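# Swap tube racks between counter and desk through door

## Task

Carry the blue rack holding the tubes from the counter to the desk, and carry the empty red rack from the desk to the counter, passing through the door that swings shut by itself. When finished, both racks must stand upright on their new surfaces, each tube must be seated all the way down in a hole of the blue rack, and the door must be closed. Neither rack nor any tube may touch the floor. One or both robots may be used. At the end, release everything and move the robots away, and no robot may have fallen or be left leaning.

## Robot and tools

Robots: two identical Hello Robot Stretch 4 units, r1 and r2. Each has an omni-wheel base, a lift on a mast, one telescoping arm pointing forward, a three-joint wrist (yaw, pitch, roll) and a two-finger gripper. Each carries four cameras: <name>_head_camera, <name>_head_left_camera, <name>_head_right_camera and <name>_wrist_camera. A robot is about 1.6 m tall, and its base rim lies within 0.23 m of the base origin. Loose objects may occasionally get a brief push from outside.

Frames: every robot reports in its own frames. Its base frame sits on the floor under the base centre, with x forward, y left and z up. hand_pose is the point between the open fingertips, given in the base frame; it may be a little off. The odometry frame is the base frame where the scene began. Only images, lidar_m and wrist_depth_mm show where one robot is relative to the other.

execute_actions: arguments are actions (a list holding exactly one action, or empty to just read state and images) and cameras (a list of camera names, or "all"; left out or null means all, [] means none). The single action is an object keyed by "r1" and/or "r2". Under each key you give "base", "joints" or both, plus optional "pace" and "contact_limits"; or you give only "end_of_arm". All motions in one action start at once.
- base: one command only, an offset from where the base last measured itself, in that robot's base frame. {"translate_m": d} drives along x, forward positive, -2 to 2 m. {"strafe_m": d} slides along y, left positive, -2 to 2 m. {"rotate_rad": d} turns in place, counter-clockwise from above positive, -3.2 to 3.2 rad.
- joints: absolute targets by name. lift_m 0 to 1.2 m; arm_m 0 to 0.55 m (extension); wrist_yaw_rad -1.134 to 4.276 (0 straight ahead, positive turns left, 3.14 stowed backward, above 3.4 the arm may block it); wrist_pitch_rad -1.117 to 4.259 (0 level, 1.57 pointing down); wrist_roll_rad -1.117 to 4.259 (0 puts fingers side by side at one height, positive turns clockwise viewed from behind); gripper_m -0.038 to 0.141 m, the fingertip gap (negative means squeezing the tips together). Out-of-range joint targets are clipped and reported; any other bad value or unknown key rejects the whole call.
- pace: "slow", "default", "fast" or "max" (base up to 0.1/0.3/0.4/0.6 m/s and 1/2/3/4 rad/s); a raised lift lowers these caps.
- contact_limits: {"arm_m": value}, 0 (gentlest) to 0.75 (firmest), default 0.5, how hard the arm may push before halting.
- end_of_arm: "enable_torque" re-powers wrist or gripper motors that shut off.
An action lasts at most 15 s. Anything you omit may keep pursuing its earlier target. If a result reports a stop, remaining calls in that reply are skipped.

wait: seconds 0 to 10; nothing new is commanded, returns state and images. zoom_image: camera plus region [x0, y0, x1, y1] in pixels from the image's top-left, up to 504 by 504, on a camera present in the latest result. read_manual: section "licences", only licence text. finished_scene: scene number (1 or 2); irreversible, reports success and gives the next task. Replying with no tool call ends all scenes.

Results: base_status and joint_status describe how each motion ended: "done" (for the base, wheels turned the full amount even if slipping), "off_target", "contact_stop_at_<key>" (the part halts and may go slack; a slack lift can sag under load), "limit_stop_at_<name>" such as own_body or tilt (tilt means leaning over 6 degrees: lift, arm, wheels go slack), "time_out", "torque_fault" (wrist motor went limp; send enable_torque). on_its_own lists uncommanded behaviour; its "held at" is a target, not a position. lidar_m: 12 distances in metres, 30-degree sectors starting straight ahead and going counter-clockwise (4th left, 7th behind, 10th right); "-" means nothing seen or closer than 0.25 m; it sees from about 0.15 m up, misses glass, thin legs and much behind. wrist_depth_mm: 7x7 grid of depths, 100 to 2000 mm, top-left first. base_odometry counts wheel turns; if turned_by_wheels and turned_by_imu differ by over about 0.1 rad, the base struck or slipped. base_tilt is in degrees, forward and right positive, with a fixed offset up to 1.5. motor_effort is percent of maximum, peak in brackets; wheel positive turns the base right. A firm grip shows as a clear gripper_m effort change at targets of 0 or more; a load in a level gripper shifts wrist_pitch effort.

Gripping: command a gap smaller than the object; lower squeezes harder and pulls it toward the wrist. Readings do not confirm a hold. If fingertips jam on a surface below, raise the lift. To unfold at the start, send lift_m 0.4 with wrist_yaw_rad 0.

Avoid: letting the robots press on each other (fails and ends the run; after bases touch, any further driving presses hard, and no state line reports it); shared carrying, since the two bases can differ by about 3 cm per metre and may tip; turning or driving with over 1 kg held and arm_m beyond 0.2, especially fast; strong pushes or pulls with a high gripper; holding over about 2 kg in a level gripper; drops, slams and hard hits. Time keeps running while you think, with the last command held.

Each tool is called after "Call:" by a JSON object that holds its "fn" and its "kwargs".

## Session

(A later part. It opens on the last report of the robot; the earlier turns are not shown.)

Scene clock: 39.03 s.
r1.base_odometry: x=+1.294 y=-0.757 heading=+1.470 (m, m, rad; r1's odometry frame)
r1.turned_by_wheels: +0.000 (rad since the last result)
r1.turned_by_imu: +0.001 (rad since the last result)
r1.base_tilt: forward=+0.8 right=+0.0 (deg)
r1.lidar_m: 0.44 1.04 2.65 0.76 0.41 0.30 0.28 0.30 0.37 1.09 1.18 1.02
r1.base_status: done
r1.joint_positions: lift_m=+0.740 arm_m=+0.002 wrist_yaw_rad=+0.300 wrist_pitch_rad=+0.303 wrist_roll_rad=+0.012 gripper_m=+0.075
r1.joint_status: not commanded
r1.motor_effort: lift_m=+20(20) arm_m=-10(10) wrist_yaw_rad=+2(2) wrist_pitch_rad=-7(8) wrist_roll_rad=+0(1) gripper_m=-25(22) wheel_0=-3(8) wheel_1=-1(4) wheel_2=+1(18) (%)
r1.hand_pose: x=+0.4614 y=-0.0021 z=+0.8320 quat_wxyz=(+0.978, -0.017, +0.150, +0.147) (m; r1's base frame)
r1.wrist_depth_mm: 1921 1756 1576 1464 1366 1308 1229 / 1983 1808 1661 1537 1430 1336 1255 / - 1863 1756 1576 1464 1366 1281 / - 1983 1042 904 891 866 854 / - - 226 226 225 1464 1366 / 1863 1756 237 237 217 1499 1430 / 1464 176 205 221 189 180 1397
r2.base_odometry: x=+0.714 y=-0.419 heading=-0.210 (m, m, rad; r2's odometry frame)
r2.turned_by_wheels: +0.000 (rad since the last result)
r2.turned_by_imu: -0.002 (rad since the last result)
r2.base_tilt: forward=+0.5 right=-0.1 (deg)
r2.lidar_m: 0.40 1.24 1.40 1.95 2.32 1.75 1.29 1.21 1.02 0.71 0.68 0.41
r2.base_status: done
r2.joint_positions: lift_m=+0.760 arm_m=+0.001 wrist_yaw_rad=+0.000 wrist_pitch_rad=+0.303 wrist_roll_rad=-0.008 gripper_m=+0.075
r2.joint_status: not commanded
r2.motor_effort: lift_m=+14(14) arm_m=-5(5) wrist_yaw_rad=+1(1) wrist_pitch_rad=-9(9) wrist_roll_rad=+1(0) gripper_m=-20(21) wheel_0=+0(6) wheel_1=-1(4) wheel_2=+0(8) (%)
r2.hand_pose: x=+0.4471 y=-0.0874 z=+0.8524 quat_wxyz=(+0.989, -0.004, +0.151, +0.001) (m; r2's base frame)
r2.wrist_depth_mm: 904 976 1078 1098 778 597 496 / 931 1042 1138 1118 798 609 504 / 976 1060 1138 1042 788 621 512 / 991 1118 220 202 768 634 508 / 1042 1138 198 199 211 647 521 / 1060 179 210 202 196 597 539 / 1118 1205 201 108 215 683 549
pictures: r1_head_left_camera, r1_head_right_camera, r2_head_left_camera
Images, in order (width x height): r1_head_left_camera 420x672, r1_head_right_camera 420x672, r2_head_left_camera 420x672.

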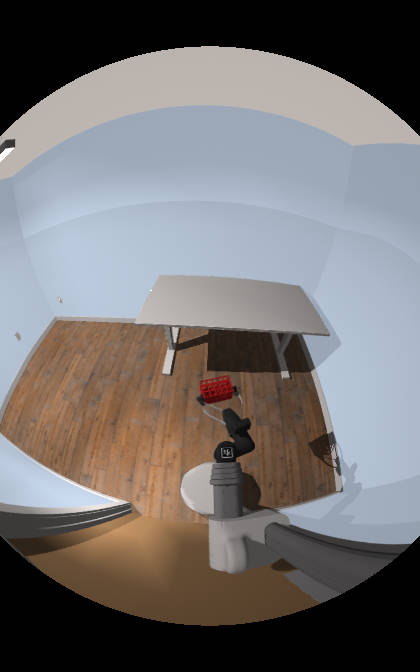

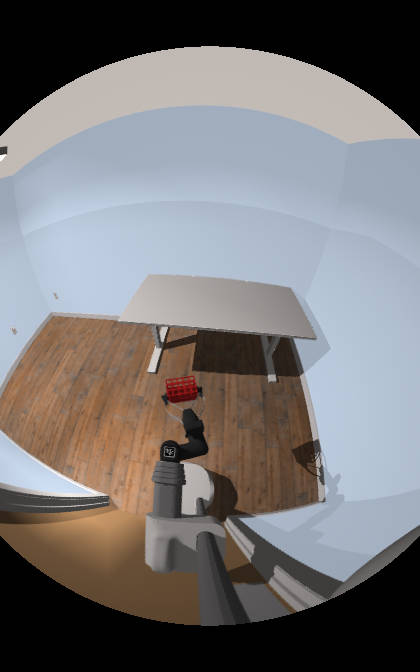

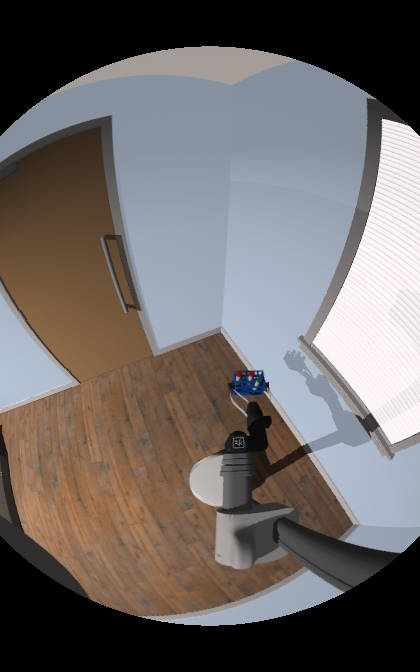

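Call:
{"fn": "execute_actions", "kwargs": {"actions": [{"r1":{"base":{"strafe_m":-0.04}},"r2":{"base":{"rotate_rad":0.51},"pace":"slow"}}], "cameras": []}}

Call:
{"fn": "execute_actions", "kwargs": {"actions": [{"r1":{"base":{"translate_m":-0.42},"pace":"slow"},"r2":{"base":{"strafe_m":-0.3}}}], "cameras": ["r1_head_left_camera","r2_head_left_camera"]}}

Scene clock: 41.20 s.
r1.base_odometry: x=+1.334 y=-0.761 heading=+1.469 (m, m, rad; r1's odometry frame)
r1.turned_by_wheels: +0.000 (rad since the last result)
r1.turned_by_imu: +0.001 (rad since the last result)
r1.base_tilt: forward=+0.9 right=+0.1 (deg)
r1.lidar_m: 0.44 1.02 2.68 0.77 0.42 0.30 0.28 0.32 0.33 1.06 1.15 0.99
r1.base_status: done
r1.joint_positions: lift_m=+0.740 arm_m=+0.002 wrist_yaw_rad=+0.300 wrist_pitch_rad=+0.303 wrist_roll_rad=+0.012 gripper_m=+0.075
r1.joint_status: not commanded
r1.motor_effort: lift_m=+20(20) arm_m=-10(9) wrist_yaw_rad=+3(2) wrist_pitch_rad=-7(7) wrist_roll_rad=-1(0) gripper_m=-22(26) wheel_0=+2(9) wheel_1=-3(8) wheel_2=+0(1) (%)
r1.hand_pose: x=+0.4614 y=-0.0021 z=+0.8320 quat_wxyz=(+0.978, -0.017, +0.150, +0.147) (m; r1's base frame)
r1.wrist_depth_mm: 1863 1708 1576 1499 1397 1308 1229 / 1983 1808 1661 1537 1397 1308 1229 / - 1863 1708 1576 1430 1366 1281 / - 1983 1042 904 878 866 854 / - - 226 226 225 1464 1336 / 1863 1708 237 236 217 1464 1397 / 1464 176 205 221 189 179 1397
r2.base_odometry: x=+0.714 y=-0.419 heading=+0.300 (m, m, rad; r2's odometry frame)
r2.turned_by_wheels: +0.510 (rad since the last result)
r2.turned_by_imu: +0.512 (rad since the last result)
r2.base_tilt: forward=+0.5 right=-0.1 (deg)
r2.lidar_m: 0.42 1.40 1.95 2.33 1.72 1.28 1.23 1.05 0.72 0.69 0.72 0.46
r2.base_status: done
r2.joint_positions: lift_m=+0.760 arm_m=+0.001 wrist_yaw_rad=+0.000 wrist_pitch_rad=+0.303 wrist_roll_rad=-0.008 gripper_m=+0.075
r2.joint_status: not commanded
r2.motor_effort: lift_m=+14(15) arm_m=-5(5) wrist_yaw_rad=+1(1) wrist_pitch_rad=-9(9) wrist_roll_rad=+1(1) gripper_m=-21(21) wheel_0=-1(1) wheel_1=+0(2) wheel_2=-1(5) (%)
r2.hand_pose: x=+0.4471 y=-0.0874 z=+0.8524 quat_wxyz=(+0.989, -0.004, +0.151, +0.001) (m; r2's base frame)
r2.wrist_depth_mm: 1025 1008 1025 991 991 976 960 / 1042 1060 1060 1025 1042 1025 976 / 1118 1118 1060 1078 1078 1078 976 / 1160 1182 221 200 1138 1138 976 / 1255 1229 199 200 211 1182 976 / 1308 179 211 202 196 1160 960 / 1205 1255 201 108 215 1229 946
pictures: none
No camera images: the call's "cameras" was empty. Leave "cameras" out to get every camera's image.

Scene clock: 46.67 s.
r1.base_odometry: x=+1.291 y=-1.178 heading=+1.469 (m, m, rad; r1's odometry frame)
r1.turned_by_wheels: +0.000 (rad since the last result)
r1.turned_by_imu: -0.048 (rad since the last result)
r1.base_tilt: forward=+1.0 right=+0.3 (deg)
r1.lidar_m: 0.43 1.44 0.67 0.29 0.25 - 0.25 0.29 1.11 0.25 0.25 1.43
r1.base_status: done
r1.joint_positions: lift_m=+0.740 arm_m=+0.002 wrist_yaw_rad=+0.300 wrist_pitch_rad=+0.303 wrist_roll_rad=+0.012 gripper_m=+0.075
r1.joint_status: not commanded
r1.motor_effort: lift_m=+18(20) arm_m=-10(10) wrist_yaw_rad=+3(0) wrist_pitch_rad=-7(7) wrist_roll_rad=-1(1) gripper_m=-25(22) wheel_0=-13(18) wheel_1=-6(27) wheel_2=+13(19) (%)
r1.hand_pose: x=+0.4613 y=-0.0021 z=+0.8321 quat_wxyz=(+0.978, -0.017, +0.150, +0.147) (m; r1's base frame)
r1.wrist_depth_mm: - - 1983 1863 1756 1618 1576 / - - - 1921 1808 1708 1618 / - - - 1863 1808 1708 1618 / - - - - 1921 1808 1708 / - - 226 225 226 1921 1808 / 1808 1708 237 236 217 1756 1618 / 1499 176 206 221 189 179 1397
r2.base_odometry: x=+0.803 y=-0.705 heading=+0.300 (m, m, rad; r2's odometry frame)
r2.turned_by_wheels: +0.000 (rad since the last result)
r2.turned_by_imu: +0.003 (rad since the last result)
r2.base_tilt: forward=+0.4 right=-0.1 (deg)
r2.lidar_m: 0.42 1.04 1.94 2.62 1.75 1.30 1.25 0.57 0.42 0.38 0.41 0.39
r2.base_status: done
r2.joint_positions: lift_m=+0.760 arm_m=+0.001 wrist_yaw_rad=+0.000 wrist_pitch_rad=+0.303 wrist_roll_rad=-0.008 gripper_m=+0.075
r2.joint_status: not commanded
r2.motor_effort: lift_m=+15(15) arm_m=-5(5) wrist_yaw_rad=+2(1) wrist_pitch_rad=-8(8) wrist_roll_rad=-1(1) gripper_m=-21(21) wheel_0=+0(8) wheel_1=+2(8) wheel_2=-1(2) (%)
r2.hand_pose: x=+0.4471 y=-0.0874 z=+0.8524 quat_wxyz=(+0.989, -0.004, +0.151, +0.001) (m; r2's base frame)
r2.wrist_depth_mm: 820 - 1025 991 991 820 554 / 854 - 1042 1042 1060 809 554 / 750 - 1078 1078 1078 798 544 / 768 - 220 201 1138 788 544 / 831 1863 198 199 213 788 535 / 891 179 211 201 196 640 530 / 960 1160 201 108 216 759 530
pictures: r1_head_left_camera, r2_head_left_camera
Images, in order (width x height): r1_head_left_camera 420x672, r2_head_left_camera 420x672.

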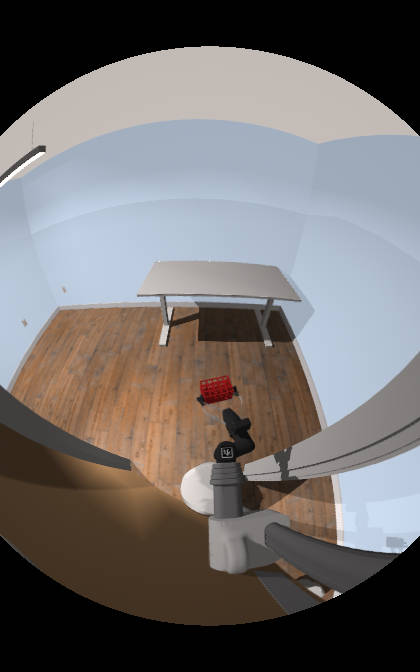

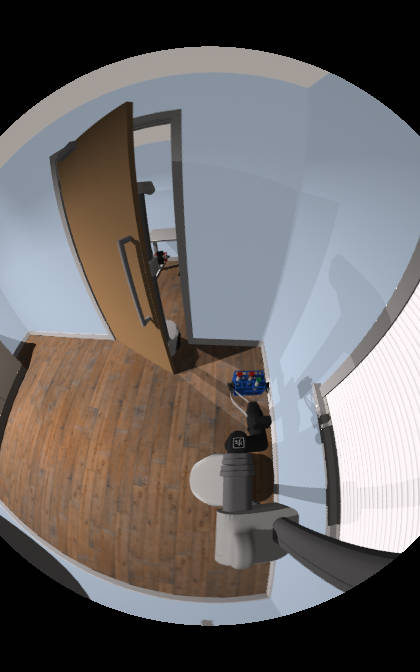

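Call:
{"fn": "execute_actions", "kwargs": {"actions": [{"r1":{"base":{"rotate_rad":-0.25},"pace":"slow"}}], "cameras": []}}

Call:
{"fn": "execute_actions", "kwargs": {"actions": [{"r1":{"base":{"translate_m":-0.5},"pace":"slow"}}], "cameras": ["r1_head_left_camera","r2_head_left_camera"]}}

Scene clock: 48.40 s.
r1.base_odometry: x=+1.291 y=-1.178 heading=+1.221 (m, m, rad; r1's odometry frame)
r1.turned_by_wheels: -0.248 (rad since the last result)
r1.turned_by_imu: -0.214 (rad since the last result)
r1.base_tilt: forward=+0.7 right=+0.1 (deg)
r1.lidar_m: 0.45 1.39 2.60 0.42 0.25 0.25 0.25 0.25 1.01 1.04 0.25 0.28
r1.base_status: done
r1.joint_positions: lift_m=+0.740 arm_m=+0.002 wrist_yaw_rad=+0.300 wrist_pitch_rad=+0.303 wrist_roll_rad=+0.012 gripper_m=+0.075
r1.joint_status: not commanded
r1.motor_effort: lift_m=+18(18) arm_m=-9(9) wrist_yaw_rad=+3(3) wrist_pitch_rad=-8(6) wrist_roll_rad=+0(2) gripper_m=-22(24) wheel_0=-2(9) wheel_1=+9(14) wheel_2=+14(21) (%)
r1.hand_pose: x=+0.4613 y=-0.0022 z=+0.8321 quat_wxyz=(+0.978, -0.017, +0.150, +0.147) (m; r1's base frame)
r1.wrist_depth_mm: 1863 1863 1863 1808 1756 1808 1661 / 1983 1921 1921 1863 1863 1808 1661 / - 1983 1983 1921 1863 1808 1576 / - - - - 1983 1921 1576 / - - 226 225 226 - 1618 / 1808 1756 237 237 217 1661 1576 / 1464 176 206 222 189 180 1397
r2.base_odometry: x=+0.803 y=-0.705 heading=+0.300 (m, m, rad; r2's odometry frame)
r2.turned_by_wheels: +0.000 (rad since the last result)
r2.turned_by_imu: +0.001 (rad since the last result)
r2.base_tilt: forward=+0.5 right=+0.0 (deg)
r2.lidar_m: 0.42 1.04 1.92 2.63 1.77 1.28 1.24 0.57 0.42 0.38 0.39 0.43
r2.base_status: not commanded
r2.joint_positions: lift_m=+0.760 arm_m=+0.001 wrist_yaw_rad=+0.000 wrist_pitch_rad=+0.303 wrist_roll_rad=-0.008 gripper_m=+0.075
r2.joint_status: not commanded
r2.motor_effort: lift_m=+14(14) arm_m=-5(5) wrist_yaw_rad=+1(1) wrist_pitch_rad=-9(8) wrist_roll_rad=-1(0) gripper_m=-19(20) wheel_0=+0(0) wheel_1=+2(2) wheel_2=-1(1) (%)
r2.hand_pose: x=+0.4471 y=-0.0874 z=+0.8524 quat_wxyz=(+0.989, -0.004, +0.151, +0.001) (m; r2's base frame)
r2.wrist_depth_mm: 831 - 1008 991 991 831 554 / 878 1281 1060 1025 1042 809 544 / 917 - 1078 1078 1098 798 539 / 768 - 221 202 1138 788 539 / 820 1921 199 199 212 788 535 / 854 179 211 202 194 634 530 / 931 1160 201 108 215 768 525
pictures: none
No camera images: the call's "cameras" was empty. Leave "cameras" out to get every camera's image.

Scene clock: 54.67 s.
r1.base_odometry: x=+1.120 y=-1.647 heading=+1.220 (m, m, rad; r1's odometry frame)
r1.turned_by_wheels: -0.001 (rad since the last result)
r1.turned_by_imu: -0.255 (rad since the last result)
r1.base_tilt: forward=+1.0 right=+0.1 (deg)
r1.lidar_m: 0.43 1.79 0.43 0.25 0.25 - 0.25 2.12 1.00 0.93 1.26 0.63
r1.base_status: done
r1.joint_positions: lift_m=+0.740 arm_m=+0.002 wrist_yaw_rad=+0.300 wrist_pitch_rad=+0.303 wrist_roll_rad=+0.012 gripper_m=+0.075
r1.joint_status: not commanded
r1.motor_effort: lift_m=+18(18) arm_m=-9(9) wrist_yaw_rad=+2(3) wrist_pitch_rad=-6(7) wrist_roll_rad=-1(0) gripper_m=-23(23) wheel_0=-12(15) wheel_1=-10(17) wheel_2=+9(15) (%)
r1.hand_pose: x=+0.4613 y=-0.0021 z=+0.8321 quat_wxyz=(+0.978, -0.017, +0.150, +0.147) (m; r1's base frame)
r1.wrist_depth_mm: - - - - - 1756 362 / - - - - - 1756 370 / - - - - - 1808 362 / - - - - - 1863 359 / - - 226 225 226 1863 366 / 1808 1756 236 237 217 469 375 / 1464 176 206 221 189 180 382
r2.base_odometry: x=+0.803 y=-0.705 heading=+0.300 (m, m, rad; r2's odometry frame)
r2.turned_by_wheels: +0.000 (rad since the last result)
r2.turned_by_imu: +0.003 (rad since the last result)
r2.base_tilt: forward=+0.4 right=+0.0 (deg)
r2.lidar_m: 0.42 0.98 1.00 2.63 1.77 1.29 1.23 0.55 0.41 0.37 0.42 0.40
r2.base_status: not commanded
r2.joint_positions: lift_m=+0.760 arm_m=+0.001 wrist_yaw_rad=+0.000 wrist_pitch_rad=+0.303 wrist_roll_rad=-0.008 gripper_m=+0.075
r2.joint_status: not commanded
r2.motor_effort: lift_m=+15(14) arm_m=-5(5) wrist_yaw_rad=+1(1) wrist_pitch_rad=-9(9) wrist_roll_rad=+0(1) gripper_m=-22(22) wheel_0=+0(0) wheel_1=+2(1) wheel_2=-1(0) (%)
r2.hand_pose: x=+0.4471 y=-0.0874 z=+0.8524 quat_wxyz=(+0.989, -0.004, +0.151, +0.001) (m; r2's base frame)
r2.wrist_depth_mm: - - 1008 991 976 820 559 / - - 1060 1042 1060 809 549 / - - 1098 1078 1078 798 544 / - - 221 200 1118 788 535 / 1983 - 198 199 211 788 535 / 1537 178 210 202 194 634 530 / 1182 1229 200 108 215 768 525
pictures: r1_head_left_camera, r2_head_left_camera
Images, in order (width x height): r1_head_left_camera 420x672, r2_head_left_camera 420x672.

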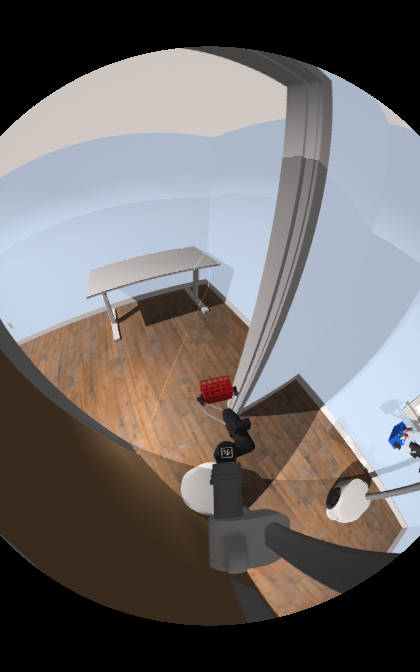

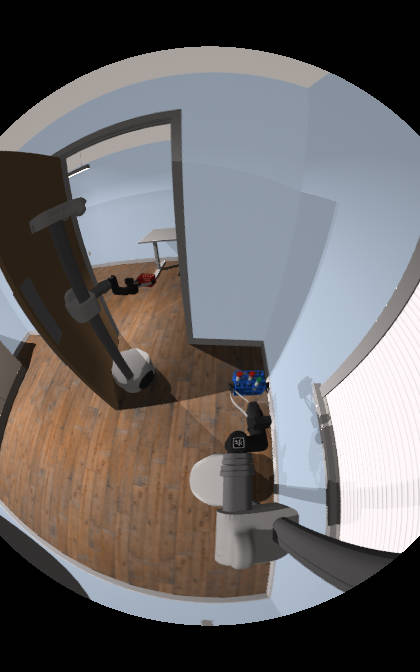

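Call:
{"fn": "execute_actions", "kwargs": {"actions": [{"r1":{"base":{"translate_m":-0.4},"pace":"slow"}}], "cameras": []}}

Call:
{"fn": "execute_actions", "kwargs": {"actions": [{"r1":{"base":{"rotate_rad":-0.9},"pace":"slow"}}], "cameras": ["r1_head_left_camera","r2_head_left_camera"]}}

Scene clock: 60.27 s.
r1.base_odometry: x=+0.982 y=-2.022 heading=+1.219 (m, m, rad; r1's odometry frame)
r1.turned_by_wheels: -0.001 (rad since the last result)
r1.turned_by_imu: +0.001 (rad since the last result)
r1.base_tilt: forward=+0.9 right=+0.0 (deg)
r1.lidar_m: 0.44 0.67 0.27 0.25 - - 1.83 1.77 1.88 0.94 0.98 1.08
r1.base_status: done
r1.joint_positions: lift_m=+0.740 arm_m=+0.002 wrist_yaw_rad=+0.300 wrist_pitch_rad=+0.303 wrist_roll_rad=+0.012 gripper_m=+0.075
r1.joint_status: not commanded
r1.motor_effort: lift_m=+19(18) arm_m=-9(9) wrist_yaw_rad=+2(2) wrist_pitch_rad=-8(8) wrist_roll_rad=+0(1) gripper_m=-23(24) wheel_0=-8(17) wheel_1=-3(9) wheel_2=+5(17) (%)
r1.hand_pose: x=+0.4613 y=-0.0021 z=+0.8321 quat_wxyz=(+0.978, -0.017, +0.150, +0.147) (m; r1's base frame)
r1.wrist_depth_mm: - - - - - - 640 / - - - - - 768 676 / - - - - - 778 699 / - - - - - 768 723 / - - 226 226 226 788 768 / 1863 1756 237 237 218 759 798 / 1397 176 206 221 189 179 842
r2.base_odometry: x=+0.803 y=-0.705 heading=+0.300 (m, m, rad; r2's odometry frame)
r2.turned_by_wheels: +0.000 (rad since the last result)
r2.turned_by_imu: +0.002 (rad since the last result)
r2.base_tilt: forward=+0.5 right=+0.0 (deg)
r2.lidar_m: 0.41 1.11 0.93 2.63 1.77 1.29 1.24 0.58 0.41 0.40 0.42 0.40
r2.base_status: not commanded
r2.joint_positions: lift_m=+0.760 arm_m=+0.001 wrist_yaw_rad=+0.000 wrist_pitch_rad=+0.303 wrist_roll_rad=-0.008 gripper_m=+0.075
r2.joint_status: not commanded
r2.motor_effort: lift_m=+15(15) arm_m=-5(5) wrist_yaw_rad=+1(1) wrist_pitch_rad=-8(8) wrist_roll_rad=-1(0) gripper_m=-21(21) wheel_0=+0(0) wheel_1=+2(2) wheel_2=-1(1) (%)
r2.hand_pose: x=+0.4471 y=-0.0874 z=+0.8524 quat_wxyz=(+0.989, -0.004, +0.151, +0.001) (m; r2's base frame)
r2.wrist_depth_mm: - - 1025 991 1008 831 554 / - - 1042 1060 1042 809 544 / - - 1078 1098 1078 809 544 / - - 221 201 1118 788 544 / 1921 - 199 199 212 778 530 / 1499 179 210 202 195 640 530 / 1182 1229 200 108 216 768 525
pictures: none
No camera images: the call's "cameras" was empty. Leave "cameras" out to get every camera's image.

Scene clock: 62.43 s.
r1.base_odometry: x=+0.982 y=-2.022 heading=+0.320 (m, m, rad; r1's odometry frame)
r1.turned_by_wheels: -0.899 (rad since the last result)
r1.turned_by_imu: -0.899 (rad since the last result)
r1.base_tilt: forward=+0.8 right=+0.1 (deg)
r1.lidar_m: 0.42 1.01 2.19 0.46 0.25 0.25 1.67 1.78 1.79 1.77 1.00 0.92
r1.base_status: done
r1.joint_positions: lift_m=+0.740 arm_m=+0.002 wrist_yaw_rad=+0.300 wrist_pitch_rad=+0.303 wrist_roll_rad=+0.012 gripper_m=+0.075
r1.joint_status: not commanded
r1.motor_effort: lift_m=+18(18) arm_m=-9(9) wrist_yaw_rad=+3(2) wrist_pitch_rad=-8(7) wrist_roll_rad=+0(1) gripper_m=-24(23) wheel_0=+1(4) wheel_1=+6(11) wheel_2=+7(11) (%)
r1.hand_pose: x=+0.4613 y=-0.0022 z=+0.8321 quat_wxyz=(+0.978, -0.017, +0.150, +0.147) (m; r1's base frame)
r1.wrist_depth_mm: 768 931 1182 1255 1138 1042 960 / 768 946 1229 1308 1182 1060 960 / 768 960 1229 1336 1229 1118 647 / 768 976 1255 1397 1255 1138 1042 / 798 976 226 225 226 1182 1078 / 831 917 236 237 217 1160 1118 / 866 176 206 221 189 179 1118
r2.base_odometry: x=+0.803 y=-0.705 heading=+0.300 (m, m, rad; r2's odometry frame)
r2.turned_by_wheels: +0.000 (rad since the last result)
r2.turned_by_imu: +0.001 (rad since the last result)
r2.base_tilt: forward=+0.5 right=+0.0 (deg)
r2.lidar_m: 0.43 0.74 0.77 2.63 1.78 1.31 1.24 0.55 0.41 0.38 0.42 0.41
r2.base_status: not commanded
r2.joint_positions: lift_m=+0.760 arm_m=+0.001 wrist_yaw_rad=+0.000 wrist_pitch_rad=+0.303 wrist_roll_rad=-0.008 gripper_m=+0.075
r2.joint_status: not commanded
r2.motor_effort: lift_m=+15(14) arm_m=-5(5) wrist_yaw_rad=+1(1) wrist_pitch_rad=-9(8) wrist_roll_rad=+0(1) gripper_m=-19(20) wheel_0=+0(0) wheel_1=+2(2) wheel_2=-1(1) (%)
r2.hand_pose: x=+0.4471 y=-0.0874 z=+0.8524 quat_wxyz=(+0.989, -0.004, +0.151, +0.001) (m; r2's base frame)
r2.wrist_depth_mm: - - 1008 991 991 820 549 / - - 1060 1042 1025 820 544 / - - 1098 1060 1078 809 544 / - - 220 200 1118 798 539 / 1983 - 199 200 212 778 535 / 1537 179 210 202 194 640 530 / 1182 1255 201 108 215 768 525
pictures: r1_head_left_camera, r2_head_left_camera
Images, in order (width x height): r1_head_left_camera 420x672, r2_head_left_camera 420x672.

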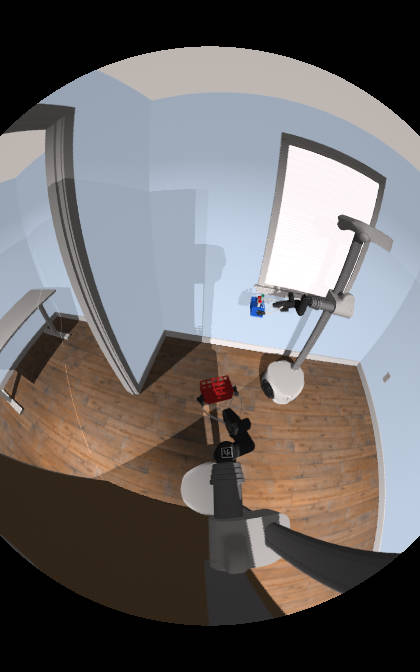

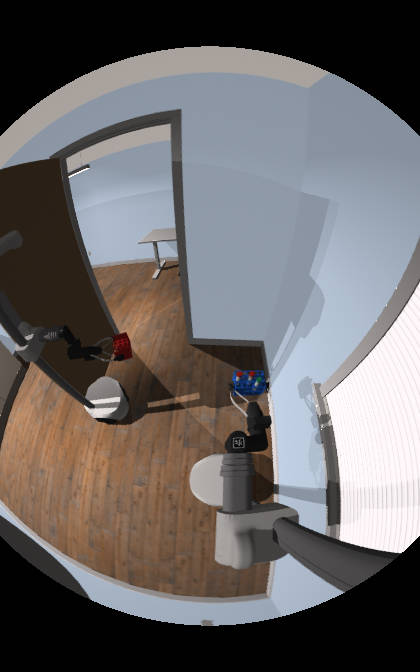

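Call:
{"fn": "execute_actions", "kwargs": {"actions": [{"r1":{"base":{"rotate_rad":-2.05},"pace":"slow"}}], "cameras": []}}

Call:
{"fn": "execute_actions", "kwargs": {"actions": [{"r1":{"base":{"strafe_m":-0.35},"pace":"slow"},"r2":{"base":{"strafe_m":0.4}}}], "cameras": ["r1_head_right_camera","r2_head_left_camera","r2_head_camera"]}}

Scene clock: 66.33 s.
r1.base_odometry: x=+0.983 y=-2.022 heading=-1.728 (m, m, rad; r1's odometry frame)
r1.turned_by_wheels: -2.049 (rad since the last result)
r1.turned_by_imu: -2.049 (rad since the last result)
r1.base_tilt: forward=+0.7 right=+0.2 (deg)
r1.lidar_m: 0.44 1.76 0.99 0.93 1.45 1.05 2.17 0.46 0.25 0.25 1.65 1.88
r1.base_status: done
r1.joint_positions: lift_m=+0.740 arm_m=+0.001 wrist_yaw_rad=+0.300 wrist_pitch_rad=+0.303 wrist_roll_rad=+0.012 gripper_m=+0.075
r1.joint_status: not commanded
r1.motor_effort: lift_m=+18(18) arm_m=-8(9) wrist_yaw_rad=+3(2) wrist_pitch_rad=-8(8) wrist_roll_rad=-1(1) gripper_m=-25(24) wheel_0=+9(11) wheel_1=+0(8) wheel_2=+6(14) (%)
r1.hand_pose: x=+0.4612 y=-0.0022 z=+0.8321 quat_wxyz=(+0.978, -0.017, +0.150, +0.147) (m; r1's base frame)
r1.wrist_depth_mm: 1430 1430 1430 1430 1430 1464 1464 / 1499 1499 1499 1499 1499 1537 1499 / 1576 1576 1576 1576 1537 1576 1576 / 1618 1618 1618 1618 1618 1618 1618 / 1661 1661 226 225 225 1708 1661 / 1756 1708 237 236 217 1708 1756 / 1464 176 206 221 189 180 1397
r2.base_odometry: x=+0.803 y=-0.705 heading=+0.300 (m, m, rad; r2's odometry frame)
r2.turned_by_wheels: +0.000 (rad since the last result)
r2.turned_by_imu: +0.002 (rad since the last result)
r2.base_tilt: forward=+0.4 right=+0.0 (deg)
r2.lidar_m: 0.42 1.72 0.93 1.04 1.78 1.28 1.23 0.57 0.42 0.38 0.41 0.42
r2.base_status: not commanded
r2.joint_positions: lift_m=+0.760 arm_m=+0.001 wrist_yaw_rad=+0.000 wrist_pitch_rad=+0.303 wrist_roll_rad=-0.008 gripper_m=+0.075
r2.joint_status: not commanded
r2.motor_effort: lift_m=+15(15) arm_m=-5(5) wrist_yaw_rad=+1(1) wrist_pitch_rad=-9(8) wrist_roll_rad=+0(0) gripper_m=-18(20) wheel_0=+0(0) wheel_1=+2(2) wheel_2=+0(1) (%)
r2.hand_pose: x=+0.4471 y=-0.0874 z=+0.8524 quat_wxyz=(+0.989, -0.004, +0.151, +0.001) (m; r2's base frame)
r2.wrist_depth_mm: - - 991 991 991 831 554 / - - 1042 1025 1042 798 544 / - - 1078 1060 1060 798 544 / - - 220 200 1118 788 539 / 1921 - 199 200 212 788 535 / 1499 179 210 201 194 640 530 / 1205 1255 200 108 216 768 525
pictures: none
No camera images: the call's "cameras" was empty. Leave "cameras" out to get every camera's image.

Scene clock: 69.57 s.
r1.base_odometry: x=+0.758 y=-1.992 heading=-1.760 (m, m, rad; r1's odometry frame)
r1.turned_by_wheels: -0.032 (rad since the last result)
r1.turned_by_imu: +0.067 (rad since the last result)
r1.base_tilt: forward=+0.8 right=+0.1 (deg)
r1.lidar_m: 0.43 1.85 0.79 0.78 1.43 1.08 2.88 0.28 0.25 - 0.25 1.74
r1.base_status: strafe_m contact_stop (by the wheels' count: -0.226 of -0.350)
r1.joint_positions: lift_m=+0.740 arm_m=+0.001 wrist_yaw_rad=+0.300 wrist_pitch_rad=+0.303 wrist_roll_rad=+0.012 gripper_m=+0.075
r1.joint_status: not commanded
r1.on_its_own: the wheels are slack since a contact_stop
r1.motor_effort: lift_m=+18(18) arm_m=-8(8) wrist_yaw_rad=+3(6) wrist_pitch_rad=-7(9) wrist_roll_rad=-1(1) gripper_m=-24(28) wheel_0=+0(35) wheel_1=+0(38) wheel_2=+0(8) (%)
r1.hand_pose: x=+0.4612 y=-0.0021 z=+0.8321 quat_wxyz=(+0.978, -0.017, +0.150, +0.147) (m; r1's base frame)
r1.wrist_depth_mm: 1576 1537 1499 1499 1499 1464 1464 / 1618 1618 1576 1537 1537 1537 1499 / 1661 1618 1661 1618 1618 1537 1537 / 1756 1708 1708 1661 1618 1618 1618 / 1808 1808 226 226 225 1661 1708 / 1808 1708 237 237 217 1708 1661 / 1464 176 205 221 189 179 1397
r2.base_odometry: x=+0.685 y=-0.323 heading=+0.300 (m, m, rad; r2's odometry frame)
r2.turned_by_wheels: +0.000 (rad since the last result)
r2.turned_by_imu: +0.001 (rad since the last result)
r2.base_tilt: forward=+0.4 right=-0.1 (deg)
r2.lidar_m: 0.39 0.83 0.75 0.82 1.74 1.28 1.23 1.19 0.83 0.78 0.82 0.44
r2.base_status: done
r2.joint_positions: lift_m=+0.760 arm_m=+0.001 wrist_yaw_rad=+0.000 wrist_pitch_rad=+0.303 wrist_roll_rad=-0.008 gripper_m=+0.075
r2.joint_status: not commanded
r2.motor_effort: lift_m=+14(15) arm_m=-5(5) wrist_yaw_rad=+1(1) wrist_pitch_rad=-8(9) wrist_roll_rad=+1(0) gripper_m=-18(21) wheel_0=+1(11) wheel_1=-2(7) wheel_2=-1(1) (%)
r2.hand_pose: x=+0.4471 y=-0.0874 z=+0.8524 quat_wxyz=(+0.989, -0.004, +0.151, +0.001) (m; r2's base frame)
r2.wrist_depth_mm: - - - 1025 991 991 991 / - - - 1078 1060 1042 1025 / - - - 1078 1078 1078 1078 / - - - 202 1138 1138 1098 / 1308 - 199 199 212 1182 1098 / 1229 179 210 202 196 1229 1078 / 1229 1255 201 108 216 1255 1098
pictures: r1_head_right_camera, r2_head_camera, r2_head_left_camera
Images, in order (width x height): r1_head_right_camera 420x672, r2_head_camera 420x560, r2_head_left_camera 420x672.

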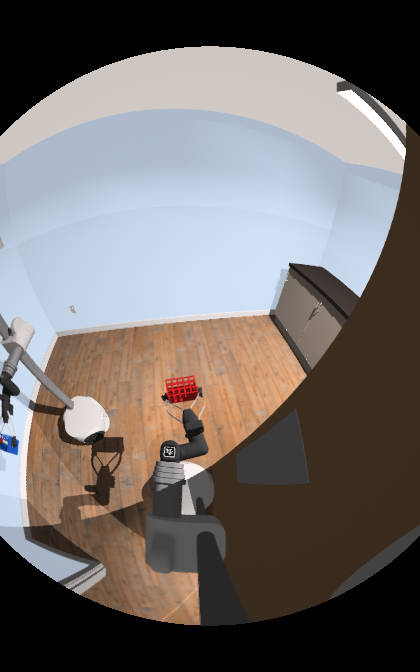

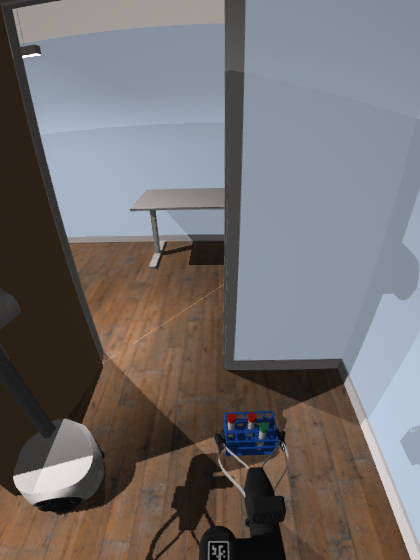

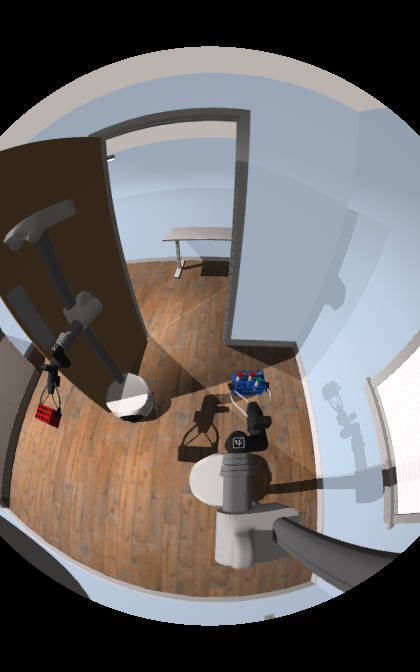

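Call:
{"fn": "execute_actions", "kwargs": {"actions": [{"r1":{"base":{"strafe_m":0.01},"pace":"slow"},"r2":{"base":{"rotate_rad":0.3},"pace":"slow"}}], "cameras": ["r2_head_camera"]}}

Call:
{"fn": "execute_actions", "kwargs": {"actions": [{"r2":{"base":{"translate_m":1.0}}}], "cameras": ["r2_head_camera","r2_head_left_camera"]}}

Scene clock: 71.23 s.
r1.base_odometry: x=+0.768 y=-1.994 heading=-1.760 (m, m, rad; r1's odometry frame)
r1.turned_by_wheels: +0.000 (rad since the last result)
r1.turned_by_imu: +0.001 (rad since the last result)
r1.base_tilt: forward=+0.8 right=+0.2 (deg)
r1.lidar_m: 0.42 1.82 0.77 0.64 1.45 1.10 2.79 0.28 0.25 - 0.25 1.73
r1.base_status: done
r1.joint_positions: lift_m=+0.740 arm_m=+0.001 wrist_yaw_rad=+0.300 wrist_pitch_rad=+0.303 wrist_roll_rad=+0.012 gripper_m=+0.075
r1.joint_status: not commanded
r1.motor_effort: lift_m=+18(18) arm_m=-9(8) wrist_yaw_rad=+2(3) wrist_pitch_rad=-8(9) wrist_roll_rad=+1(0) gripper_m=-24(25) wheel_0=+0(8) wheel_1=+0(4) wheel_2=+0(3) (%)
r1.hand_pose: x=+0.4612 y=-0.0021 z=+0.8321 quat_wxyz=(+0.978, -0.017, +0.150, +0.147) (m; r1's base frame)
r1.wrist_depth_mm: 1537 1537 1537 1499 1464 1464 1464 / 1618 1576 1576 1576 1537 1537 1499 / 1661 1661 1661 1618 1618 1576 1537 / 1756 1708 1708 1661 1661 1618 1618 / 1808 1756 226 226 225 1708 1661 / 1808 1708 237 237 217 1708 1708 / 1464 176 206 220 189 179 1397
r2.base_odometry: x=+0.685 y=-0.323 heading=+0.599 (m, m, rad; r2's odometry frame)
r2.turned_by_wheels: +0.300 (rad since the last result)
r2.turned_by_imu: +0.301 (rad since the last result)
r2.base_tilt: forward=+0.5 right=-0.1 (deg)
r2.lidar_m: 0.41 0.75 0.80 2.21 1.42 1.22 1.24 0.92 0.80 0.80 0.99 0.43
r2.base_status: done
r2.joint_positions: lift_m=+0.760 arm_m=+0.001 wrist_yaw_rad=+0.000 wrist_pitch_rad=+0.303 wrist_roll_rad=-0.008 gripper_m=+0.075
r2.joint_status: not commanded
r2.motor_effort: lift_m=+14(14) arm_m=-5(5) wrist_yaw_rad=+0(1) wrist_pitch_rad=-7(9) wrist_roll_rad=+1(2) gripper_m=-22(21) wheel_0=-1(3) wheel_1=-1(4) wheel_2=-1(4) (%)
r2.hand_pose: x=+0.4471 y=-0.0874 z=+0.8524 quat_wxyz=(+0.989, -0.004, +0.151, +0.001) (m; r2's base frame)
r2.wrist_depth_mm: 904 1098 - - - 904 854 / 904 1098 - - - 946 891 / 931 1160 - - - 976 931 / 946 1182 220 201 - 1025 960 / 976 1160 198 200 211 1060 1008 / 991 179 211 202 196 1078 1042 / 904 1229 201 108 215 1160 1098
pictures: r2_head_camera
Images, in order (width x height): r2_head_camera 420x560.

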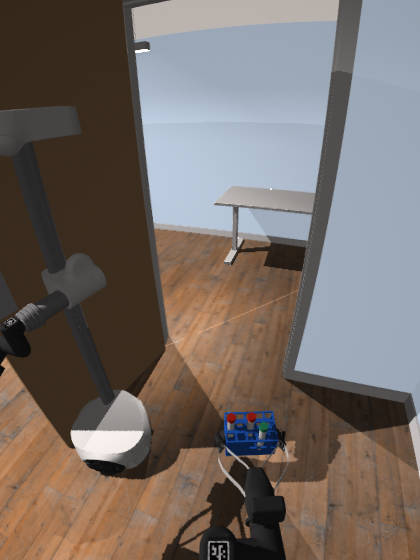

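Scene clock: 76.07 s.
r1.base_odometry: x=+0.768 y=-1.994 heading=-1.760 (m, m, rad; r1's odometry frame)
r1.turned_by_wheels: +0.000 (rad since the last result)
r1.turned_by_imu: +0.002 (rad since the last result)
r1.base_tilt: forward=+0.8 right=+0.1 (deg)
r1.lidar_m: 0.43 1.85 1.85 1.62 0.41 0.39 0.84 0.29 0.25 - 0.25 1.78
r1.base_status: not commanded
r1.joint_positions: lift_m=+0.740 arm_m=+0.001 wrist_yaw_rad=+0.300 wrist_pitch_rad=+0.303 wrist_roll_rad=+0.012 gripper_m=+0.075
r1.joint_status: not commanded
r1.motor_effort: lift_m=+18(18) arm_m=-8(8) wrist_yaw_rad=+2(3) wrist_pitch_rad=-9(9) wrist_roll_rad=+0(0) gripper_m=-25(22) wheel_0=+0(0) wheel_1=+0(0) wheel_2=+0(0) (%)
r1.hand_pose: x=+0.4612 y=-0.0021 z=+0.8321 quat_wxyz=(+0.978, -0.017, +0.150, +0.147) (m; r1's base frame)
r1.wrist_depth_mm: 1576 1537 1537 1499 1499 1430 1430 / 1618 1576 1576 1537 1537 1537 1499 / 1661 1661 1618 1661 1618 1576 1576 / 1756 1708 1661 1661 1661 1618 1618 / 1808 1756 226 226 225 1661 1661 / 1863 1708 237 237 217 1708 1708 / 1464 176 206 220 189 180 1397
r2.base_odometry: x=+1.510 y=+0.241 heading=+0.600 (m, m, rad; r2's odometry frame)
r2.turned_by_wheels: +0.000 (rad since the last result)
r2.turned_by_imu: -0.002 (rad since the last result)
r2.base_tilt: forward=+0.5 right=+0.0 (deg)
r2.lidar_m: 0.41 0.60 0.56 0.36 0.36 2.18 2.19 1.27 1.15 0.72 0.48 0.43
r2.base_status: done
r2.joint_positions: lift_m=+0.760 arm_m=+0.001 wrist_yaw_rad=+0.000 wrist_pitch_rad=+0.303 wrist_roll_rad=-0.008 gripper_m=+0.075
r2.joint_status: not commanded
r2.motor_effort: lift_m=+14(14) arm_m=-5(5) wrist_yaw_rad=+1(0) wrist_pitch_rad=-8(8) wrist_roll_rad=+0(1) gripper_m=-22(21) wheel_0=+0(5) wheel_1=+0(6) wheel_2=+1(8) (%)
r2.hand_pose: x=+0.4471 y=-0.0874 z=+0.8524 quat_wxyz=(+0.989, -0.004, +0.151, +0.001) (m; r2's base frame)
r2.wrist_depth_mm: - - - - - 1921 1708 / - - - - - 1983 1863 / - - - 1708 1808 1863 1618 / - - 221 202 - - - / 1921 - 198 200 212 - - / 1537 179 211 201 194 1464 1618 / 1205 1255 201 108 216 1281 1336
pictures: r2_head_camera, r2_head_left_camera
Images, in order (width x height): r2_head_camera 420x560, r2_head_left_camera 420x672.

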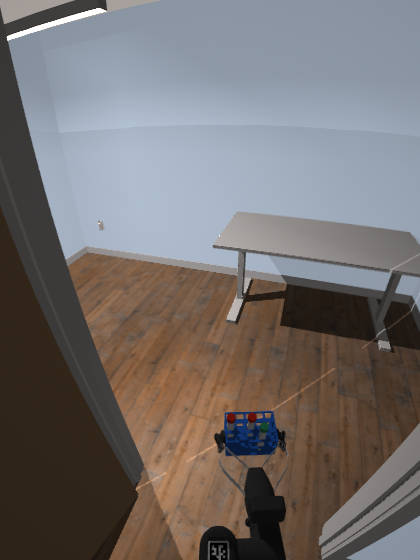

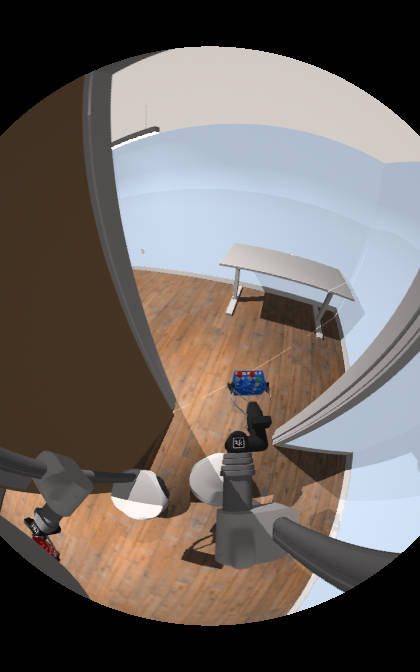

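Call:
{"fn": "execute_actions", "kwargs": {"actions": [{"r1":{"base":{"rotate_rad":0.3},"joints":{"lift_m":0.93,"wrist_yaw_rad":0},"pace":"slow"},"r2":{"base":{"rotate_rad":-0.28},"pace":"slow"}}], "cameras": []}}

Call:
{"fn": "execute_actions", "kwargs": {"actions": [{"r1":{"base":{"translate_m":0.5},"pace":"slow"},"r2":{"base":{"translate_m":1.15}}}], "cameras": ["r2_head_camera","r1_head_right_camera"]}}

Scene clock: 78.80 s.
r1.base_odometry: x=+0.769 y=-1.994 heading=-1.463 (m, m, rad; r1's odometry frame)
r1.turned_by_wheels: +0.297 (rad since the last result)
r1.turned_by_imu: +0.298 (rad since the last result)
r1.base_tilt: forward=+0.8 right=+0.0 (deg)
r1.lidar_m: 0.43 1.96 1.64 0.47 0.38 0.48 0.43 0.25 - 0.25 0.25 1.88
r1.base_status: done
r1.joint_positions: lift_m=+0.930 arm_m=+0.001 wrist_yaw_rad=+0.000 wrist_pitch_rad=+0.303 wrist_roll_rad=+0.012 gripper_m=+0.075
r1.joint_status: all done
r1.motor_effort: lift_m=+21(23) arm_m=-8(8) wrist_yaw_rad=+2(2) wrist_pitch_rad=-8(8) wrist_roll_rad=+0(0) gripper_m=-23(22) wheel_0=+13(12) wheel_1=-30(29) wheel_2=-16(16) (%)
r1.hand_pose: x=+0.4477 y=-0.0873 z=+1.0219 quat_wxyz=(+0.989, +0.006, +0.151, -0.001) (m; r1's base frame)
r1.wrist_depth_mm: 1576 1499 1537 1499 1499 1430 1464 / 1618 1576 1537 1537 1576 1499 1499 / 1708 1661 1661 1618 1618 1537 1537 / 1756 1708 1708 1661 1661 1618 1618 / 1808 1756 226 226 225 1708 1661 / 1863 1808 237 237 218 1756 1708 / 1756 176 206 220 189 179 1661
r2.base_odometry: x=+1.510 y=+0.241 heading=+0.319 (m, m, rad; r2's odometry frame)
r2.turned_by_wheels: -0.280 (rad since the last result)
r2.turned_by_imu: -0.279 (rad since the last result)
r2.base_tilt: forward=+0.4 right=-0.1 (deg)
r2.lidar_m: 0.43 1.83 0.57 0.52 0.34 0.44 2.19 1.54 1.19 1.14 0.52 0.43
r2.base_status: done
r2.joint_positions: lift_m=+0.760 arm_m=+0.001 wrist_yaw_rad=+0.000 wrist_pitch_rad=+0.303 wrist_roll_rad=-0.008 gripper_m=+0.075
r2.joint_status: not commanded
r2.motor_effort: lift_m=+14(14) arm_m=-5(5) wrist_yaw_rad=+1(0) wrist_pitch_rad=-8(9) wrist_roll_rad=+1(1) gripper_m=-21(23) wheel_0=+1(5) wheel_1=+0(4) wheel_2=-1(4) (%)
r2.hand_pose: x=+0.4471 y=-0.0874 z=+0.8524 quat_wxyz=(+0.989, -0.004, +0.151, +0.001) (m; r2's base frame)
r2.wrist_depth_mm: - - - - - - 1618 / - - - - - - 1576 / - - 1618 1661 - - 1576 / - - 221 200 - - 1537 / 1983 - 199 199 212 - 1537 / 1499 179 211 202 195 1464 1499 / 1205 1255 200 108 216 1281 1308
pictures: none
No camera images: the call's "cameras" was empty. Leave "cameras" out to get every camera's image.

Scene clock: 85.07 s.
r1.base_odometry: x=+0.823 y=-2.491 heading=-1.463 (m, m, rad; r1's odometry frame)
r1.turned_by_wheels: +0.000 (rad since the last result)
r1.turned_by_imu: +0.003 (rad since the last result)
r1.base_tilt: forward=+0.8 right=+0.1 (deg)
r1.lidar_m: 0.41 1.42 1.62 1.56 1.66 0.87 1.04 1.32 1.54 1.47 1.55 1.36
r1.base_status: done
r1.joint_positions: lift_m=+0.930 arm_m=+0.001 wrist_yaw_rad=+0.000 wrist_pitch_rad=+0.303 wrist_roll_rad=+0.012 gripper_m=+0.075
r1.joint_status: not commanded
r1.motor_effort: lift_m=+20(20) arm_m=-8(8) wrist_yaw_rad=+2(1) wrist_pitch_rad=-8(8) wrist_roll_rad=+0(0) gripper_m=-23(25) wheel_0=+5(13) wheel_1=+4(26) wheel_2=-4(12) (%)
r1.hand_pose: x=+0.4477 y=-0.0874 z=+1.0219 quat_wxyz=(+0.989, +0.006, +0.151, -0.001) (m; r1's base frame)
r1.wrist_depth_mm: 1060 1060 1042 1042 1025 1025 991 / 1118 1098 1078 1078 1060 1042 1042 / 1138 1138 1138 1098 1098 1078 1078 / 1205 1182 1160 1160 1138 1118 1098 / 1255 1229 226 226 226 1160 1160 / 1308 1281 238 236 217 1205 1182 / 1336 176 206 221 189 179 1229
r2.base_odometry: x=+2.602 y=+0.602 heading=+0.319 (m, m, rad; r2's odometry frame)
r2.turned_by_wheels: +0.000 (rad since the last result)
r2.turned_by_imu: -0.002 (rad since the last result)
r2.base_tilt: forward=+0.4 right=+0.0 (deg)
r2.lidar_m: 0.44 0.62 2.01 2.19 0.83 0.79 0.93 0.69 0.90 1.15 0.84 0.43
r2.base_status: done
r2.joint_positions: lift_m=+0.760 arm_m=+0.001 wrist_yaw_rad=+0.000 wrist_pitch_rad=+0.303 wrist_roll_rad=-0.008 gripper_m=+0.075
r2.joint_status: not commanded
r2.motor_effort: lift_m=+15(14) arm_m=-5(5) wrist_yaw_rad=+1(1) wrist_pitch_rad=-8(8) wrist_roll_rad=+0(0) gripper_m=-19(19) wheel_0=-1(4) wheel_1=-1(2) wheel_2=+1(8) (%)
r2.hand_pose: x=+0.4471 y=-0.0874 z=+0.8524 quat_wxyz=(+0.989, -0.004, +0.151, +0.001) (m; r2's base frame)
r2.wrist_depth_mm: 1060 1042 1060 1060 1025 1025 1008 / 1118 1098 1098 1078 1078 1078 1060 / 1138 1160 1118 1098 1118 1118 1118 / 741 741 220 200 741 831 831 / 517 521 199 199 212 559 569 / 439 179 211 202 195 413 433 / 1205 1118 201 108 216 1281 1281
pictures: r1_head_right_camera, r2_head_camera
Images, in order (width x height): r1_head_right_camera 420x672, r2_head_camera 420x560.

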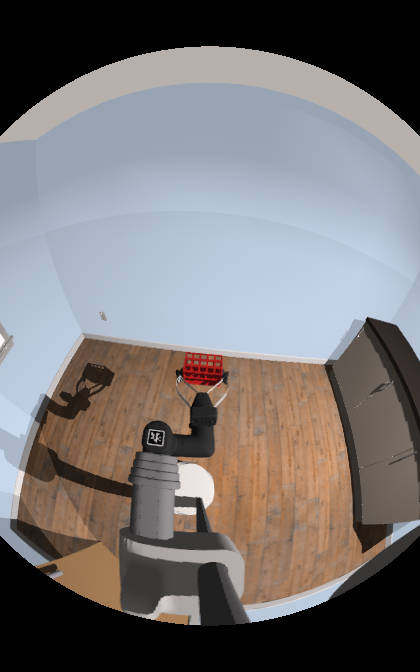

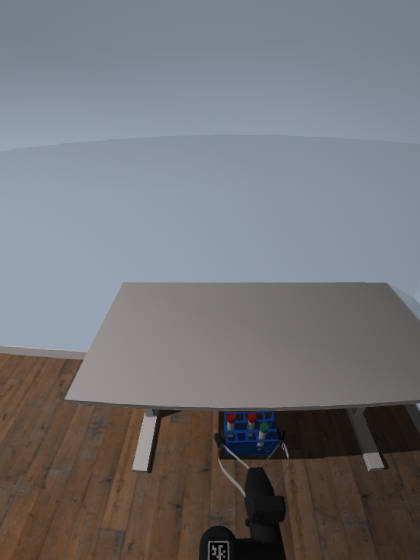

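Call:
{"fn": "execute_actions", "kwargs": {"actions": [{"r1":{"base":{"rotate_rad":-1.63},"pace":"slow"},"r2":{"joints":{"arm_m":0.38}}}], "cameras": []}}

Call:
{"fn": "execute_actions", "kwargs": {"actions": [{"r1":{"base":{"translate_m":1.05},"joints":{"arm_m":0.2}},"r2":{"joints":{"lift_m":0.675},"pace":"slow"}}], "cameras": ["r2_head_camera","r1_head_camera"]}}

Scene clock: 88.33 s.
r1.base_odometry: x=+0.823 y=-2.491 heading=-3.092 (m, m, rad; r1's odometry frame)
r1.turned_by_wheels: -1.629 (rad since the last result)
r1.turned_by_imu: -1.630 (rad since the last result)
r1.base_tilt: forward=+0.9 right=+0.1 (deg)
r1.lidar_m: 0.42 1.56 1.39 1.31 1.40 1.63 1.57 1.64 1.25 1.21 1.27 1.55
r1.base_status: done
r1.joint_positions: lift_m=+0.930 arm_m=+0.001 wrist_yaw_rad=+0.000 wrist_pitch_rad=+0.303 wrist_roll_rad=+0.012 gripper_m=+0.075
r1.joint_status: not commanded
r1.motor_effort: lift_m=+20(20) arm_m=-8(8) wrist_yaw_rad=+3(3) wrist_pitch_rad=-9(7) wrist_roll_rad=-1(1) gripper_m=-23(23) wheel_0=+5(7) wheel_1=+3(8) wheel_2=+2(6) (%)
r1.hand_pose: x=+0.4477 y=-0.0874 z=+1.0219 quat_wxyz=(+0.989, +0.006, +0.151, -0.001) (m; r1's base frame)
r1.wrist_depth_mm: 1756 1756 1756 1756 1808 1756 1708 / 1808 1808 1863 1863 1863 1863 1756 / 1863 1863 1863 1863 1863 1863 1708 / 1308 1281 1308 1336 1308 1983 1756 / 1336 1366 226 226 226 - 1756 / 1397 1366 236 236 217 - 1756 / 1430 176 206 221 189 179 1618
r2.base_odometry: x=+2.602 y=+0.602 heading=+0.319 (m, m, rad; r2's odometry frame)
r2.turned_by_wheels: +0.000 (rad since the last result)
r2.turned_by_imu: +0.001 (rad since the last result)
r2.base_tilt: forward=+0.5 right=+0.0 (deg)
r2.lidar_m: 0.59 0.62 2.03 2.19 0.83 0.71 0.69 0.69 0.90 1.16 0.81 0.62
r2.base_status: not commanded
r2.joint_positions: lift_m=+0.760 arm_m=+0.379 wrist_yaw_rad=+0.000 wrist_pitch_rad=+0.303 wrist_roll_rad=-0.008 gripper_m=+0.075
r2.joint_status: all done
r2.motor_effort: lift_m=+14(14) arm_m=+5(6) wrist_yaw_rad=+1(1) wrist_pitch_rad=-8(8) wrist_roll_rad=+0(1) gripper_m=-19(20) wheel_0=-1(1) wheel_1=-1(0) wheel_2=+1(1) (%)
r2.hand_pose: x=+0.8253 y=-0.0874 z=+0.8524 quat_wxyz=(+0.989, -0.004, +0.151, +0.001) (m; r2's base frame)
r2.wrist_depth_mm: 715 707 707 699 691 683 691 / 750 741 732 723 723 723 715 / 778 778 759 750 750 750 750 / 723 741 220 202 732 768 759 / 508 517 199 199 212 554 559 / 394 179 211 201 194 384 430 / 314 325 202 108 216 332 342
pictures: none
No camera images: the call's "cameras" was empty. Leave "cameras" out to get every camera's image.

Scene clock: 93.30 s.
r1.base_odometry: x=-0.225 y=-2.543 heading=-3.091 (m, m, rad; r1's odometry frame)
r1.turned_by_wheels: +0.001 (rad since the last result)
r1.turned_by_imu: +0.003 (rad since the last result)
r1.base_tilt: forward=+0.9 right=+0.0 (deg)
r1.lidar_m: 0.42 0.46 0.62 1.33 1.39 1.96 2.64 1.77 1.28 1.23 0.62 0.45
r1.base_status: done
r1.joint_positions: lift_m=+0.930 arm_m=+0.198 wrist_yaw_rad=+0.000 wrist_pitch_rad=+0.303 wrist_roll_rad=+0.012 gripper_m=+0.075
r1.joint_status: all done
r1.motor_effort: lift_m=+20(20) arm_m=+9(7) wrist_yaw_rad=+2(3) wrist_pitch_rad=-9(9) wrist_roll_rad=-1(0) gripper_m=-21(25) wheel_0=+4(9) wheel_1=+3(7) wheel_2=+0(8) (%)
r1.hand_pose: x=+0.6446 y=-0.0874 z=+1.0219 quat_wxyz=(+0.989, +0.006, +0.151, -0.001) (m; r1's base frame)
r1.wrist_depth_mm: 609 609 609 615 609 609 609 / 634 634 634 634 640 634 634 / 654 661 661 654 654 654 654 / 676 683 683 683 683 683 683 / 609 591 226 226 225 564 564 / 445 421 237 236 217 424 421 / 353 176 206 221 189 179 340
r2.base_odometry: x=+2.602 y=+0.602 heading=+0.319 (m, m, rad; r2's odometry frame)
r2.turned_by_wheels: +0.000 (rad since the last result)
r2.turned_by_imu: +0.002 (rad since the last result)
r2.base_tilt: forward=+0.5 right=-0.1 (deg)
r2.lidar_m: 0.57 0.63 2.03 2.24 0.83 0.67 0.66 0.70 0.88 1.16 0.85 0.61
r2.base_status: not commanded
r2.joint_positions: lift_m=+0.675 arm_m=+0.379 wrist_yaw_rad=+0.000 wrist_pitch_rad=+0.303 wrist_roll_rad=-0.008 gripper_m=+0.075
r2.joint_status: all done
r2.motor_effort: lift_m=+13(12) arm_m=+5(5) wrist_yaw_rad=+1(0) wrist_pitch_rad=-8(9) wrist_roll_rad=+0(1) gripper_m=-18(23) wheel_0=-1(1) wheel_1=-1(1) wheel_2=+1(0) (%)
r2.hand_pose: x=+0.8253 y=-0.0874 z=+0.7675 quat_wxyz=(+0.989, -0.004, +0.151, +0.001) (m; r2's base frame)
r2.wrist_depth_mm: 707 699 699 699 699 683 683 / 741 741 741 732 715 715 707 / 759 759 759 750 741 750 750 / 480 496 221 201 484 539 549 / 340 343 199 200 211 370 375 / 264 179 210 202 194 254 282 / 208 216 200 108 208 221 228
pictures: r1_head_camera, r2_head_camera
Images, in order (width x height): r1_head_camera 420x560, r2_head_camera 420x560.

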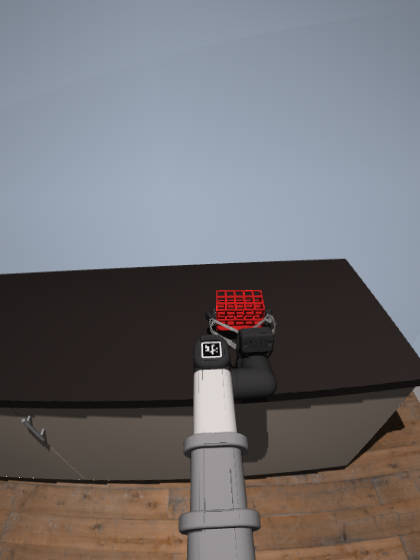

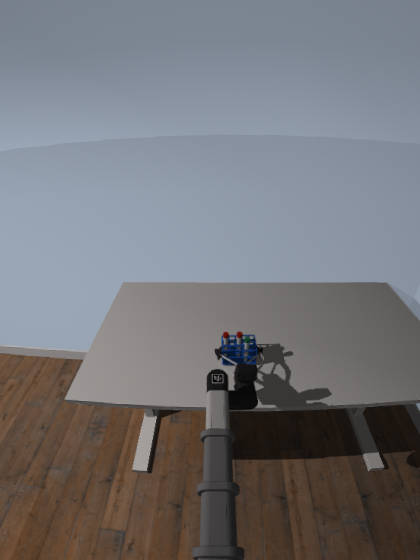

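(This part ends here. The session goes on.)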